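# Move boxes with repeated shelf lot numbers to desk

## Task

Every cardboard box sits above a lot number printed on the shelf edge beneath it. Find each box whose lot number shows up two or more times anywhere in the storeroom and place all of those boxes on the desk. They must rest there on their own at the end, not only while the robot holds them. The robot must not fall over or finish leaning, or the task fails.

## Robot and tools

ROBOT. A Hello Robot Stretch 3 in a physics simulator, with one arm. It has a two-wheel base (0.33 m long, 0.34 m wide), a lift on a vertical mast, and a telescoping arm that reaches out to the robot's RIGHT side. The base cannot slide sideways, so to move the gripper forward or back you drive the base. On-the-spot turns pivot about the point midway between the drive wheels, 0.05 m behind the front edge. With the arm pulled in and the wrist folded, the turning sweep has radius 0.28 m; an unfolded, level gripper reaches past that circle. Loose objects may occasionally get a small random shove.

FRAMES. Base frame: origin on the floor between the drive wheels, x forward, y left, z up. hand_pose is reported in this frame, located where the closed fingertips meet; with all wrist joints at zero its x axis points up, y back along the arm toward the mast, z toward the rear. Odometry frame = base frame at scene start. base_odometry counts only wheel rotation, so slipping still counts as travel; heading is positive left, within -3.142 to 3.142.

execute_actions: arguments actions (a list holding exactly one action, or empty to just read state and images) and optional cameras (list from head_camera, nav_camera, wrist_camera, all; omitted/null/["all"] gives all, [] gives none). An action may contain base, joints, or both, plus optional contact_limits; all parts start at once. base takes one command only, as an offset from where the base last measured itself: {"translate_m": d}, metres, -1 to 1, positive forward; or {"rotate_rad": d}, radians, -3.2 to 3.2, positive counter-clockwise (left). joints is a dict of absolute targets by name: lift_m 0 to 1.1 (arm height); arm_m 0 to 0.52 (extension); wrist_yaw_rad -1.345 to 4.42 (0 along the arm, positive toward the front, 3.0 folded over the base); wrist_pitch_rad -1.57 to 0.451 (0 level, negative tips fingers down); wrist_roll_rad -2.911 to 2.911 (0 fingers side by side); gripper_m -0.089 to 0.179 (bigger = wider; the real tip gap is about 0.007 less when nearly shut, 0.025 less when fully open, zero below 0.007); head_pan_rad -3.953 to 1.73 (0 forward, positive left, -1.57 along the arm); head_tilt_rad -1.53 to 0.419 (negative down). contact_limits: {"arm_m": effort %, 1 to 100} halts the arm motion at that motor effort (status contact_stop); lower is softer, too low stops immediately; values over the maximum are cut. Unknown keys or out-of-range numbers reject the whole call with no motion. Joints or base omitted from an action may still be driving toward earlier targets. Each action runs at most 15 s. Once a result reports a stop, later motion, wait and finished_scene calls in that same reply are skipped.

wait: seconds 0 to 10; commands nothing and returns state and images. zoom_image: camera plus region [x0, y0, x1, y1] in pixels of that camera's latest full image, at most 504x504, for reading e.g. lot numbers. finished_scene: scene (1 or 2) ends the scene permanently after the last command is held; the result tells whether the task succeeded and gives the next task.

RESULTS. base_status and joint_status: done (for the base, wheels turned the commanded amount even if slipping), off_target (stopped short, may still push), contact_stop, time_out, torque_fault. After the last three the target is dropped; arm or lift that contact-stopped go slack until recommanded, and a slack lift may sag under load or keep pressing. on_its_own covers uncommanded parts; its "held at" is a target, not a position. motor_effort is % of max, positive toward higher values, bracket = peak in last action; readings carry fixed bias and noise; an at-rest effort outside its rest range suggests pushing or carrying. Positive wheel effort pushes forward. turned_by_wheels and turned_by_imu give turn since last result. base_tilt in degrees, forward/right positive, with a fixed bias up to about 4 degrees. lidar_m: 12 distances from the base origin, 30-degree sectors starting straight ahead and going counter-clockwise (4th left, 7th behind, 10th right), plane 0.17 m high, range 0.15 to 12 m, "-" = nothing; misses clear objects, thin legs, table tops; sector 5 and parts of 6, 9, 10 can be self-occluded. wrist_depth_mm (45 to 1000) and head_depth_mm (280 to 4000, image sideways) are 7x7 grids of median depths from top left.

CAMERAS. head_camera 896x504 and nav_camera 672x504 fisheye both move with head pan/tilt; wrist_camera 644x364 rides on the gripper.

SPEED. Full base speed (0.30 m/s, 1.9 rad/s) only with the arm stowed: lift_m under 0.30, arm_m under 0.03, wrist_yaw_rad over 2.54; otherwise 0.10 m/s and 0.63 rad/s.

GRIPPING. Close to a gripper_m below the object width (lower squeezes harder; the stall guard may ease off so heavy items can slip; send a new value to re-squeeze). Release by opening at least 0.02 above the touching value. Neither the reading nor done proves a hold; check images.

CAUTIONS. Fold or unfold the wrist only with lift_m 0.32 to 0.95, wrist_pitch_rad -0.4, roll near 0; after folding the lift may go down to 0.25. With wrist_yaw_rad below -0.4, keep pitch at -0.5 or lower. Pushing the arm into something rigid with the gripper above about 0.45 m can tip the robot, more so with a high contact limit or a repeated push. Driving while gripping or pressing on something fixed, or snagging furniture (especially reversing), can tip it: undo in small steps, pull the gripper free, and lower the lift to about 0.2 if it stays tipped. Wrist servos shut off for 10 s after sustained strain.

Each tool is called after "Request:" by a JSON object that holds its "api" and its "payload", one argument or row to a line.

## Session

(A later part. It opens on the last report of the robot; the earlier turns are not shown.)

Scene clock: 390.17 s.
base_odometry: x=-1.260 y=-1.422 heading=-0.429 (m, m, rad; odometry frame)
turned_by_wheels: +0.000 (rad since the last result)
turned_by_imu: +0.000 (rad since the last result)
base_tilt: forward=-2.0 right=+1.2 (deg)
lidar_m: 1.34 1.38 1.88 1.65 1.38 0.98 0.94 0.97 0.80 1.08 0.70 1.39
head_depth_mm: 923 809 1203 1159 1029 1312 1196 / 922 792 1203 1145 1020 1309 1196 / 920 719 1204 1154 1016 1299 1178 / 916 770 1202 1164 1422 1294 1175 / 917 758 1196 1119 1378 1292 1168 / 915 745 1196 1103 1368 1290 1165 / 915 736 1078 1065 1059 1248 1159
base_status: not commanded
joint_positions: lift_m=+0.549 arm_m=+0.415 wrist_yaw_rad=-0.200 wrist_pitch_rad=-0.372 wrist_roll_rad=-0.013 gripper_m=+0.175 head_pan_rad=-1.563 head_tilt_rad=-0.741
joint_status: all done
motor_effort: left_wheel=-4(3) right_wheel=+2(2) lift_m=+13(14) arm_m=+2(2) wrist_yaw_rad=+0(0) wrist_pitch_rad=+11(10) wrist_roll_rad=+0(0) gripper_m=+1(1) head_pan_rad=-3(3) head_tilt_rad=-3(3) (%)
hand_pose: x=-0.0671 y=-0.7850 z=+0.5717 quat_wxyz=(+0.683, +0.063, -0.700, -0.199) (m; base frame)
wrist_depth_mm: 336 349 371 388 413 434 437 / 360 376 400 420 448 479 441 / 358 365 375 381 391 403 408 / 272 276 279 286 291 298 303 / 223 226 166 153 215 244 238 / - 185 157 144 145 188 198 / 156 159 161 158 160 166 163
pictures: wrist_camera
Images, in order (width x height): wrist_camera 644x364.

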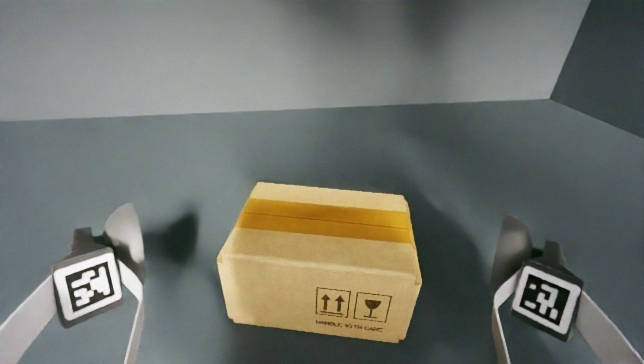

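Request:
{"api": "execute_actions", "payload": {
  "actions": [
    {"joints":{"gripper_m":0.05}}
  ],
  "cameras": []
}}

Request:
{"api": "execute_actions", "payload": {
  "actions": [
    {"joints":{"lift_m":0.58}}
  ],
  "cameras": []
}}

Request:
{"api": "execute_actions", "payload": {
  "actions": [
    {"joints":{"arm_m":0.005,"wrist_yaw_rad":0}}
  ],
  "cameras": ["wrist_camera"]
}}

Scene clock: 396.87 s.
base_odometry: x=-1.260 y=-1.422 heading=-0.429 (m, m, rad; odometry frame)
turned_by_wheels: +0.000 (rad since the last result)
turned_by_imu: +0.000 (rad since the last result)
base_tilt: forward=-2.1 right=+1.2 (deg)
lidar_m: 1.34 1.38 1.88 1.65 1.38 0.98 0.94 0.97 0.80 1.07 0.70 1.39
head_depth_mm: 922 807 1208 1158 1027 1307 1198 / 924 790 1203 1146 1019 1313 1193 / 922 721 1210 1157 1015 1303 1184 / 917 771 1201 1166 1422 1297 1182 / 919 759 1202 1113 1383 1295 1172 / 917 745 1196 1107 1370 1288 1163 / 912 734 1083 1065 1054 1253 1155
base_status: not commanded
joint_positions: lift_m=+0.549 arm_m=+0.415 wrist_yaw_rad=-0.200 wrist_pitch_rad=-0.374 wrist_roll_rad=-0.013 gripper_m=+0.051 head_pan_rad=-1.563 head_tilt_rad=-0.741
joint_status: all done
motor_effort: left_wheel=-3(3) right_wheel=+1(2) lift_m=+13(13) arm_m=+2(1) wrist_yaw_rad=-2(1) wrist_pitch_rad=+11(11) wrist_roll_rad=+1(0) gripper_m=-24(100) head_pan_rad=-3(3) head_tilt_rad=-3(2) (%)
hand_pose: x=-0.0671 y=-0.7848 z=+0.5713 quat_wxyz=(+0.683, +0.063, -0.700, -0.200) (m; base frame)
wrist_depth_mm: 336 350 368 389 411 432 436 / 362 376 397 425 449 482 440 / 355 362 372 382 390 399 403 / 271 275 279 285 289 296 301 / 218 221 151 152 160 234 238 / 184 188 145 137 138 195 196 / 158 159 158 154 157 165 167
pictures: none
No camera images: the call's "cameras" was empty. Leave "cameras" out to get every camera's image.

Scene clock: 397.93 s.
base_odometry: x=-1.260 y=-1.422 heading=-0.429 (m, m, rad; odometry frame)
turned_by_wheels: +0.000 (rad since the last result)
turned_by_imu: +0.000 (rad since the last result)
base_tilt: forward=-2.2 right=+1.3 (deg)
lidar_m: 1.34 1.39 1.88 1.66 1.38 0.98 0.94 0.97 0.80 1.07 0.70 1.39
head_depth_mm: 924 808 1208 1158 1028 1315 1202 / 924 790 1204 1147 1019 1313 1190 / 919 718 1199 1171 1399 1304 1181 / 916 771 1203 1201 1411 1299 1173 / 915 760 1202 1110 1382 1296 1172 / 918 747 1200 1104 1363 1278 1169 / 913 734 1083 1067 1059 1249 1156
base_status: not commanded
joint_positions: lift_m=+0.579 arm_m=+0.415 wrist_yaw_rad=-0.200 wrist_pitch_rad=-0.375 wrist_roll_rad=-0.013 gripper_m=+0.051 head_pan_rad=-1.563 head_tilt_rad=-0.741
joint_status: all done
motor_effort: left_wheel=-3(3) right_wheel=+2(2) lift_m=+40(41) arm_m=+2(1) wrist_yaw_rad=-1(1) wrist_pitch_rad=+12(12) wrist_roll_rad=+1(0) gripper_m=-23(24) head_pan_rad=-4(3) head_tilt_rad=-3(3) (%)
hand_pose: x=-0.0670 y=-0.7847 z=+0.6017 quat_wxyz=(+0.683, +0.064, -0.700, -0.200) (m; base frame)
wrist_depth_mm: 335 349 367 387 409 436 435 / 360 377 397 426 452 484 442 / 382 404 421 441 467 476 429 / 324 329 335 341 346 353 361 / 261 265 151 153 160 282 286 / 219 224 145 138 137 234 235 / 189 190 187 159 188 198 200
pictures: none
No camera images: the call's "cameras" was empty. Leave "cameras" out to get every camera's image.

Scene clock: 402.13 s.
base_odometry: x=-1.260 y=-1.422 heading=-0.429 (m, m, rad; odometry frame)
turned_by_wheels: +0.000 (rad since the last result)
turned_by_imu: +0.000 (rad since the last result)
base_tilt: forward=-2.1 right=+1.3 (deg)
lidar_m: 1.34 1.39 1.88 1.66 1.38 0.98 0.94 0.97 0.80 1.07 0.71 1.39
head_depth_mm: 925 808 1210 1163 1032 1308 1200 / 920 792 1206 1149 1021 1313 1193 / 921 720 1202 1140 1013 1304 1205 / 916 771 1197 1125 1012 1274 - / 916 761 1198 1115 1373 1287 1173 / 917 747 1198 1102 1378 1283 1163 / 918 734 1085 1064 1054 1251 1160
base_status: not commanded
joint_positions: lift_m=+0.579 arm_m=+0.005 wrist_yaw_rad=+0.000 wrist_pitch_rad=-0.375 wrist_roll_rad=-0.013 gripper_m=+0.051 head_pan_rad=-1.563 head_tilt_rad=-0.741
joint_status: all done
motor_effort: left_wheel=-3(3) right_wheel=+2(2) lift_m=+40(39) arm_m=-3(7) wrist_yaw_rad=+1(2) wrist_pitch_rad=+12(12) wrist_roll_rad=+1(0) gripper_m=-23(24) head_pan_rad=-4(4) head_tilt_rad=-3(3) (%)
hand_pose: x=-0.0216 y=-0.3798 z=+0.6016 quat_wxyz=(+0.700, +0.133, -0.690, -0.132) (m; base frame)
wrist_depth_mm: 438 652 764 760 762 754 561 / 437 590 668 695 724 743 571 / 414 440 448 460 470 488 493 / 452 617 977 426 - 723 508 / 504 647 151 153 160 833 554 / 582 586 145 137 137 779 606 / 676 684 686 159 687 702 783
pictures: wrist_camera
Images, in order (width x height): wrist_camera 644x364.

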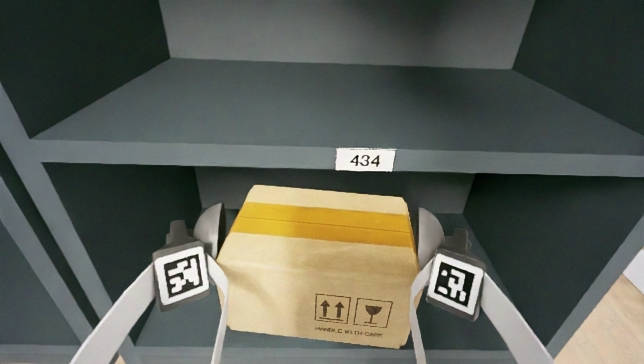

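Request:
{"api": "execute_actions", "payload": {
  "actions": [
    {"base":{"rotate_rad":2.27},"joints":{"lift_m":0.8}}
  ],
  "cameras": []
}}

Request:
{"api": "execute_actions", "payload": {
  "actions": [
    {"base":{"translate_m":0.63}}
  ],
  "cameras": []
}}

Request:
{"api": "execute_actions", "payload": {
  "actions": [
    {"base":{"rotate_rad":0.89},"joints":{"head_tilt_rad":-0.6}}
  ],
  "cameras": ["head_camera","wrist_camera"]
}}

Scene clock: 416.63 s.
base_odometry: x=-1.260 y=-1.422 heading=+1.840 (m, m, rad; odometry frame)
turned_by_wheels: +2.270 (rad since the last result)
turned_by_imu: +2.261 (rad since the last result)
base_tilt: forward=-2.1 right=+1.3 (deg)
lidar_m: 1.17 0.94 0.94 0.80 0.89 0.78 0.71 1.34 1.34 1.48 2.36 1.18
head_depth_mm: 1222 1325 1476 1660 1621 1419 - / 1301 1435 1609 1808 1613 1417 - / 1397 1548 1757 1899 1623 1406 - / 1506 1699 1933 1930 569 - - / 1654 1864 2173 1906 1579 1339 1175 / 1800 2071 2296 1882 1571 1337 1165 / 1994 2331 2372 1880 1551 1320 1154
base_status: done
joint_positions: lift_m=+0.799 arm_m=+0.005 wrist_yaw_rad=+0.000 wrist_pitch_rad=-0.376 wrist_roll_rad=-0.013 gripper_m=+0.051 head_pan_rad=-1.563 head_tilt_rad=-0.741
joint_status: all done
motor_effort: left_wheel=-3(10) right_wheel=+1(4) lift_m=+40(43) arm_m=-3(3) wrist_yaw_rad=+0(0) wrist_pitch_rad=+12(12) wrist_roll_rad=+1(0) gripper_m=-23(23) head_pan_rad=-4(3) head_tilt_rad=-3(3) (%)
hand_pose: x=-0.0216 y=-0.3798 z=+0.8216 quat_wxyz=(+0.699, +0.133, -0.690, -0.132) (m; base frame)
wrist_depth_mm: - - - - - 956 823 / - - - - - - 867 / - - - - - - 924 / - - - - - - 969 / - - 151 152 161 - - / - - 145 138 137 - - / 995 993 978 159 990 - -
pictures: none
No camera images: the call's "cameras" was empty. Leave "cameras" out to get every camera's image.

Scene clock: 424.43 s.
base_odometry: x=-1.428 y=-0.815 heading=+1.840 (m, m, rad; odometry frame)
turned_by_wheels: +0.000 (rad since the last result)
turned_by_imu: +0.001 (rad since the last result)
base_tilt: forward=-2.1 right=+1.6 (deg)
lidar_m: 0.67 0.52 0.52 0.59 0.94 1.25 1.33 1.76 1.75 1.94 1.15 0.59
head_depth_mm: 1597 1753 1945 1987 1633 1415 - / 1717 1893 2137 1968 1611 1419 - / 1851 2057 2271 1949 1624 1402 - / 1994 2238 2361 1928 570 - - / 2174 2441 2427 1911 1577 1341 1168 / 2434 2826 2406 1904 1561 1331 1166 / 3320 3218 2376 1882 1480 1323 1159
base_status: done
joint_positions: lift_m=+0.799 arm_m=+0.005 wrist_yaw_rad=+0.000 wrist_pitch_rad=-0.376 wrist_roll_rad=-0.013 gripper_m=+0.051 head_pan_rad=-1.563 head_tilt_rad=-0.741
joint_status: not commanded
motor_effort: left_wheel=-4(5) right_wheel=+2(4) lift_m=+40(40) arm_m=-4(4) wrist_yaw_rad=+1(0) wrist_pitch_rad=+12(12) wrist_roll_rad=+1(1) gripper_m=-23(23) head_pan_rad=-3(3) head_tilt_rad=-3(3) (%)
hand_pose: x=-0.0216 y=-0.3798 z=+0.8216 quat_wxyz=(+0.699, +0.133, -0.690, -0.132) (m; base frame)
wrist_depth_mm: - - - - - - - / - - - - - - - / - - - - - - - / 404 - - - - - - / 315 - 151 152 160 - - / - - 145 137 137 - - / 993 - 990 159 997 - -
pictures: none
No camera images: the call's "cameras" was empty. Leave "cameras" out to get every camera's image.

Scene clock: 426.83 s.
base_odometry: x=-1.428 y=-0.815 heading=+2.730 (m, m, rad; odometry frame)
turned_by_wheels: +0.890 (rad since the last result)
turned_by_imu: +0.887 (rad since the last result)
base_tilt: forward=-2.1 right=+1.3 (deg)
lidar_m: 0.52 0.56 0.78 1.11 1.63 1.80 1.75 1.83 2.56 0.59 0.76 0.57
head_depth_mm: 2772 3088 3284 2371 1837 1428 1311 / 2785 3091 3288 1121 805 1380 1315 / 2797 3001 1427 1023 800 711 1309 / 2776 3072 1413 967 791 541 - / 2789 2984 1388 1007 784 698 1160 / 2353 2243 1372 990 777 959 1171 / 1611 1673 1351 983 771 1369 1193
base_status: done
joint_positions: lift_m=+0.799 arm_m=+0.005 wrist_yaw_rad=+0.000 wrist_pitch_rad=-0.376 wrist_roll_rad=-0.013 gripper_m=+0.051 head_pan_rad=-1.563 head_tilt_rad=-0.606
joint_status: all done
motor_effort: left_wheel=-3(11) right_wheel=+1(5) lift_m=+40(41) arm_m=-3(3) wrist_yaw_rad=+0(1) wrist_pitch_rad=+12(12) wrist_roll_rad=+0(0) gripper_m=-23(23) head_pan_rad=-3(3) head_tilt_rad=+2(12) (%)
hand_pose: x=-0.0216 y=-0.3798 z=+0.8216 quat_wxyz=(+0.699, +0.133, -0.690, -0.132) (m; base frame)
wrist_depth_mm: 660 954 - - - - - / 650 774 797 820 944 - - / 509 518 532 544 556 - - / 385 394 400 409 417 468 - / 314 318 151 152 160 336 - / 681 867 145 137 137 305 - / 677 983 606 159 995 - -
pictures: head_camera (sideways: a quarter turn clockwise sets it upright), wrist_camera
Images, in order (width x height): head_camera 896x504, wrist_camera 644x364.

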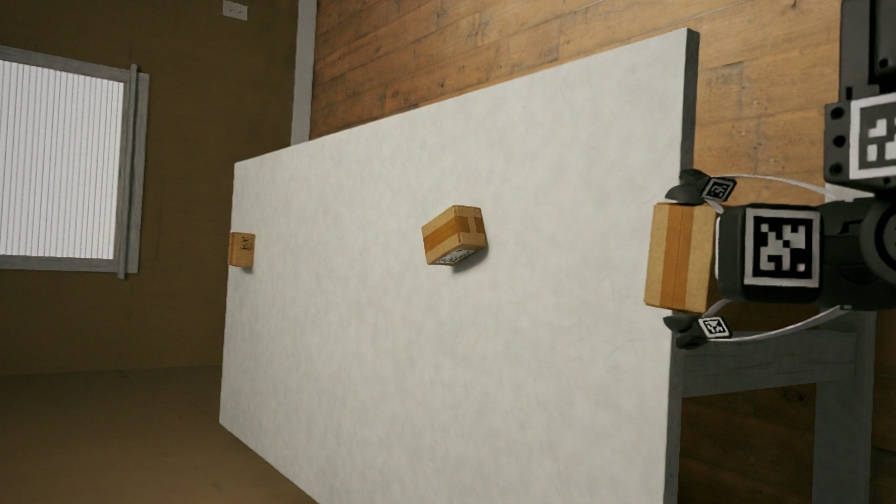

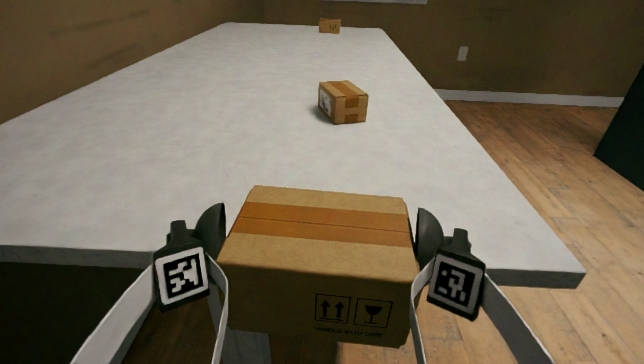

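Request:
{"api": "execute_actions", "payload": {
  "actions": [
    {"base":{"translate_m":0.13},"joints":{"arm_m":0.3}}
  ],
  "cameras": []
}}

Request:
{"api": "execute_actions", "payload": {
  "actions": [
    {"joints":{"lift_m":0.742}}
  ],
  "cameras": ["head_camera","wrist_camera"]
}}

Scene clock: 434.40 s.
base_odometry: x=-1.547 y=-0.763 heading=+2.730 (m, m, rad; odometry frame)
turned_by_wheels: +0.000 (rad since the last result)
turned_by_imu: +0.000 (rad since the last result)
base_tilt: forward=-2.1 right=+1.6 (deg)
lidar_m: 0.39 0.42 0.59 1.10 1.41 1.93 1.88 1.96 2.75 0.58 0.58 0.43
head_depth_mm: 2779 3065 3280 1046 817 721 - / 2795 3053 1457 1081 - - 1197 / 2782 3068 1431 1117 753 1373 1224 / 2793 3026 1412 1097 745 910 1166 / 2728 2961 1389 1005 783 1354 1177 / 1803 1849 1368 994 778 1376 1202 / 1224 1255 1229 985 772 1327 1201
base_status: done
joint_positions: lift_m=+0.799 arm_m=+0.300 wrist_yaw_rad=+0.000 wrist_pitch_rad=-0.376 wrist_roll_rad=-0.013 gripper_m=+0.051 head_pan_rad=-1.563 head_tilt_rad=-0.606
joint_status: all done
motor_effort: left_wheel=-3(5) right_wheel=+2(4) lift_m=+40(41) arm_m=+2(3) wrist_yaw_rad=+0(1) wrist_pitch_rad=+12(12) wrist_roll_rad=+0(1) gripper_m=-23(23) head_pan_rad=-3(3) head_tilt_rad=+2(2) (%)
hand_pose: x=-0.0215 y=-0.6742 z=+0.8216 quat_wxyz=(+0.700, +0.133, -0.690, -0.132) (m; base frame)
wrist_depth_mm: 497 716 - - - - - / 499 683 788 814 841 - - / 483 514 526 538 554 567 - / 384 390 400 404 392 322 428 / 310 315 151 153 161 307 337 / 260 266 145 138 137 276 279 / 225 226 222 159 223 234 237
pictures: none
No camera images: the call's "cameras" was empty. Leave "cameras" out to get every camera's image.

Scene clock: 435.77 s.
base_odometry: x=-1.547 y=-0.763 heading=+2.730 (m, m, rad; odometry frame)
turned_by_wheels: +0.000 (rad since the last result)
turned_by_imu: +0.000 (rad since the last result)
base_tilt: forward=-2.2 right=+1.3 (deg)
lidar_m: 0.39 0.42 0.59 1.10 1.41 1.93 1.88 1.97 2.76 0.58 0.58 0.43
head_depth_mm: 2789 3113 3300 1050 813 1388 1314 / 2777 3077 1455 1020 831 - - / 2779 3034 1435 1021 - 1375 1219 / 2782 3030 1411 1055 - 906 1176 / 2750 2974 1394 1004 784 1344 1174 / 1784 1852 1368 992 780 1383 1204 / 1217 1265 1227 986 770 1324 1200
base_status: not commanded
joint_positions: lift_m=+0.743 arm_m=+0.300 wrist_yaw_rad=+0.000 wrist_pitch_rad=-0.376 wrist_roll_rad=-0.013 gripper_m=+0.051 head_pan_rad=-1.563 head_tilt_rad=-0.606
joint_status: all done
motor_effort: left_wheel=-3(3) right_wheel=+2(2) lift_m=+13(35) arm_m=+2(2) wrist_yaw_rad=+0(0) wrist_pitch_rad=+12(12) wrist_roll_rad=+1(1) gripper_m=-23(24) head_pan_rad=-4(3) head_tilt_rad=+2(2) (%)
hand_pose: x=-0.0215 y=-0.6742 z=+0.7649 quat_wxyz=(+0.700, +0.133, -0.690, -0.132) (m; base frame)
wrist_depth_mm: 497 711 - - - - - / 490 559 577 592 614 642 - / 369 379 387 396 407 290 431 / 285 287 292 298 303 278 314 / 228 232 151 153 160 246 250 / 192 196 145 137 138 205 205 / 165 166 163 159 165 174 175
pictures: head_camera (sideways: a quarter turn clockwise sets it upright), wrist_camera
Images, in order (width x height): head_camera 896x504, wrist_camera 644x364.

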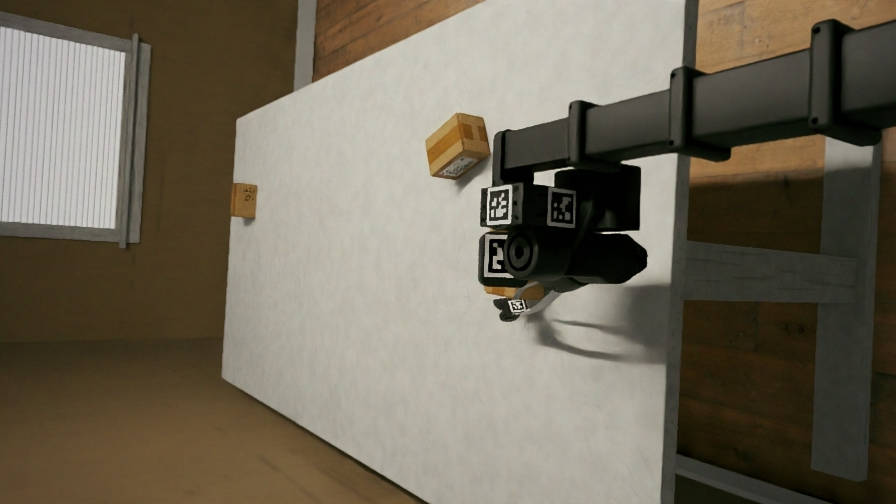

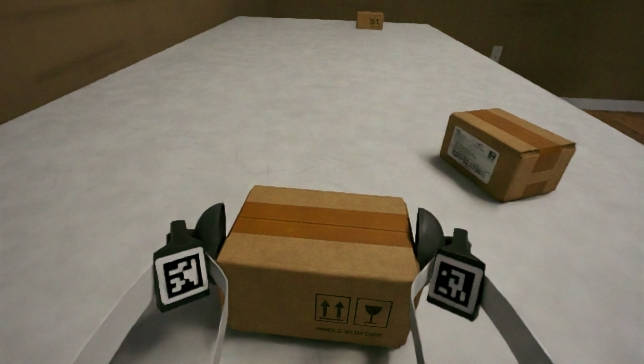

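Request:
{"api": "execute_actions", "payload": {
  "actions": [
    {"joints":{"lift_m":0.737}}
  ],
  "cameras": []
}}

Request:
{"api": "execute_actions", "payload": {
  "actions": [
    {"joints":{"gripper_m":0.16}}
  ],
  "cameras": []
}}

Request:
{"api": "execute_actions", "payload": {
  "actions": [
    {"joints":{"arm_m":0.005,"lift_m":0.76}}
  ],
  "cameras": ["head_camera"]
}}

Scene clock: 440.70 s.
base_odometry: x=-1.547 y=-0.763 heading=+2.730 (m, m, rad; odometry frame)
turned_by_wheels: +0.000 (rad since the last result)
turned_by_imu: +0.000 (rad since the last result)
base_tilt: forward=-2.2 right=+1.5 (deg)
lidar_m: 0.39 0.42 0.59 1.10 1.41 1.94 1.88 1.96 2.74 0.58 0.58 0.43
head_depth_mm: 2760 3099 3286 1050 812 1398 1296 / 2768 3097 1452 1016 833 - - / 2767 3041 1429 1023 - 1368 1216 / 2779 3048 1410 1056 - 938 1170 / 2746 2939 1399 1004 783 1344 1173 / 1804 1843 1359 996 780 1376 1197 / 1223 1258 1229 981 774 1321 1201
base_status: not commanded
joint_positions: lift_m=+0.738 arm_m=+0.300 wrist_yaw_rad=+0.000 wrist_pitch_rad=-0.376 wrist_roll_rad=-0.013 gripper_m=+0.051 head_pan_rad=-1.563 head_tilt_rad=-0.606
joint_status: all done
motor_effort: left_wheel=-3(4) right_wheel=+2(2) lift_m=+13(14) arm_m=+2(1) wrist_yaw_rad=+1(0) wrist_pitch_rad=+12(12) wrist_roll_rad=+0(0) gripper_m=-23(23) head_pan_rad=-3(3) head_tilt_rad=+2(2) (%)
hand_pose: x=-0.0215 y=-0.6742 z=+0.7599 quat_wxyz=(+0.700, +0.133, -0.690, -0.132) (m; base frame)
wrist_depth_mm: 499 718 - - - - - / 487 542 560 578 600 618 - / 360 368 376 385 390 292 414 / 275 278 283 289 295 272 303 / 222 224 151 152 160 238 240 / 186 190 145 138 137 198 199 / 160 161 159 156 160 168 169
pictures: none
No camera images: the call's "cameras" was empty. Leave "cameras" out to get every camera's image.

Scene clock: 442.30 s.
base_odometry: x=-1.547 y=-0.763 heading=+2.730 (m, m, rad; odometry frame)
turned_by_wheels: +0.000 (rad since the last result)
turned_by_imu: +0.000 (rad since the last result)
base_tilt: forward=-2.2 right=+1.4 (deg)
lidar_m: 0.39 0.42 0.59 1.10 1.41 1.93 1.88 1.95 2.75 0.58 0.58 0.43
head_depth_mm: 2757 3024 3302 1048 810 1394 1297 / 2760 3095 1457 1017 831 - - / 2781 3041 1430 1021 - 1369 1214 / 2797 3066 1409 1051 - 928 1168 / 2757 2952 1388 1006 764 1357 1180 / 1795 1849 1378 993 778 1378 1202 / 1224 1251 1233 979 774 1325 1198
base_status: not commanded
joint_positions: lift_m=+0.738 arm_m=+0.300 wrist_yaw_rad=+0.000 wrist_pitch_rad=-0.374 wrist_roll_rad=-0.013 gripper_m=+0.160 head_pan_rad=-1.563 head_tilt_rad=-0.606
joint_status: all done
motor_effort: left_wheel=-3(3) right_wheel=+1(2) lift_m=+13(13) arm_m=+1(2) wrist_yaw_rad=+0(0) wrist_pitch_rad=+11(12) wrist_roll_rad=+0(0) gripper_m=+0(99) head_pan_rad=-3(3) head_tilt_rad=+2(2) (%)
hand_pose: x=-0.0215 y=-0.6744 z=+0.7604 quat_wxyz=(+0.700, +0.132, -0.690, -0.131) (m; base frame)
wrist_depth_mm: 497 712 - - - - - / 488 547 560 581 610 629 - / 361 371 379 387 395 290 417 / 278 282 284 289 296 274 306 / 224 234 211 157 217 247 241 / 193 183 155 142 143 - 200 / 157 162 162 159 162 164 171
pictures: none
No camera images: the call's "cameras" was empty. Leave "cameras" out to get every camera's image.

Scene clock: 445.70 s.
base_odometry: x=-1.547 y=-0.763 heading=+2.730 (m, m, rad; odometry frame)
turned_by_wheels: +0.000 (rad since the last result)
turned_by_imu: +0.000 (rad since the last result)
base_tilt: forward=-2.0 right=+1.5 (deg)
lidar_m: 0.39 0.42 0.59 1.10 1.41 1.93 1.88 1.96 2.74 0.58 0.58 0.43
head_depth_mm: 2799 3076 3290 1052 813 1390 1275 / 2748 3105 1459 996 804 1382 1272 / 2778 3075 1439 982 796 710 1274 / 2785 3029 1411 1013 789 899 - / 2741 2973 1397 1006 784 1355 1208 / 1785 1862 1372 993 778 1382 1194 / 1226 1256 1229 980 774 1322 1203
base_status: not commanded
joint_positions: lift_m=+0.759 arm_m=+0.005 wrist_yaw_rad=+0.000 wrist_pitch_rad=-0.372 wrist_roll_rad=-0.013 gripper_m=+0.160 head_pan_rad=-1.563 head_tilt_rad=-0.606
joint_status: all done
motor_effort: left_wheel=-3(3) right_wheel=+2(2) lift_m=+39(41) arm_m=-3(1) wrist_yaw_rad=+0(1) wrist_pitch_rad=+11(11) wrist_roll_rad=+0(0) gripper_m=+1(0) head_pan_rad=-3(3) head_tilt_rad=+2(2) (%)
hand_pose: x=-0.0215 y=-0.3802 z=+0.7824 quat_wxyz=(+0.700, +0.132, -0.690, -0.130) (m; base frame)
wrist_depth_mm: 507 742 - - - - - / 516 635 653 679 590 - - / 420 428 437 418 457 468 - / 319 323 327 334 340 346 353 / 488 284 287 287 285 288 286 / 492 921 - 528 - - - / 578 797 965 619 989 994 -
pictures: head_camera (sideways: a quarter turn clockwise sets it upright)
Images, in order (width x height): head_camera 896x504.

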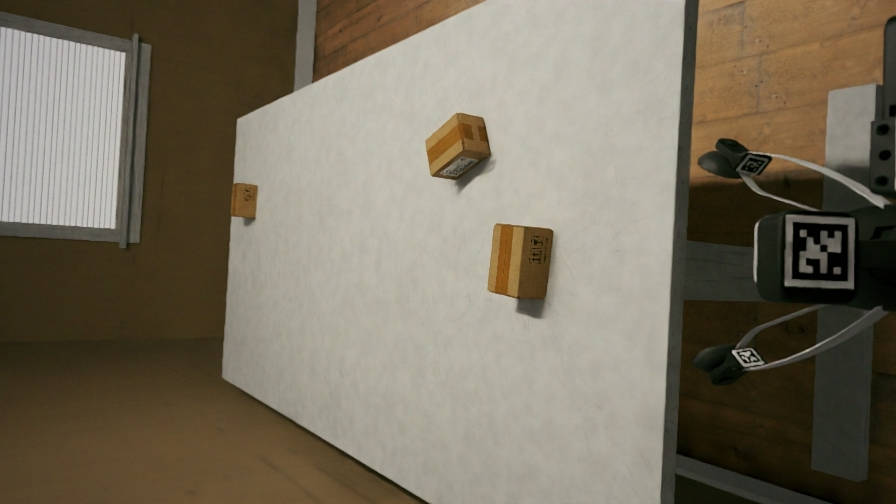

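Request:
{"api": "finished_scene", "payload": {
  "scene": 2
}}

The scene is finished: the task was done.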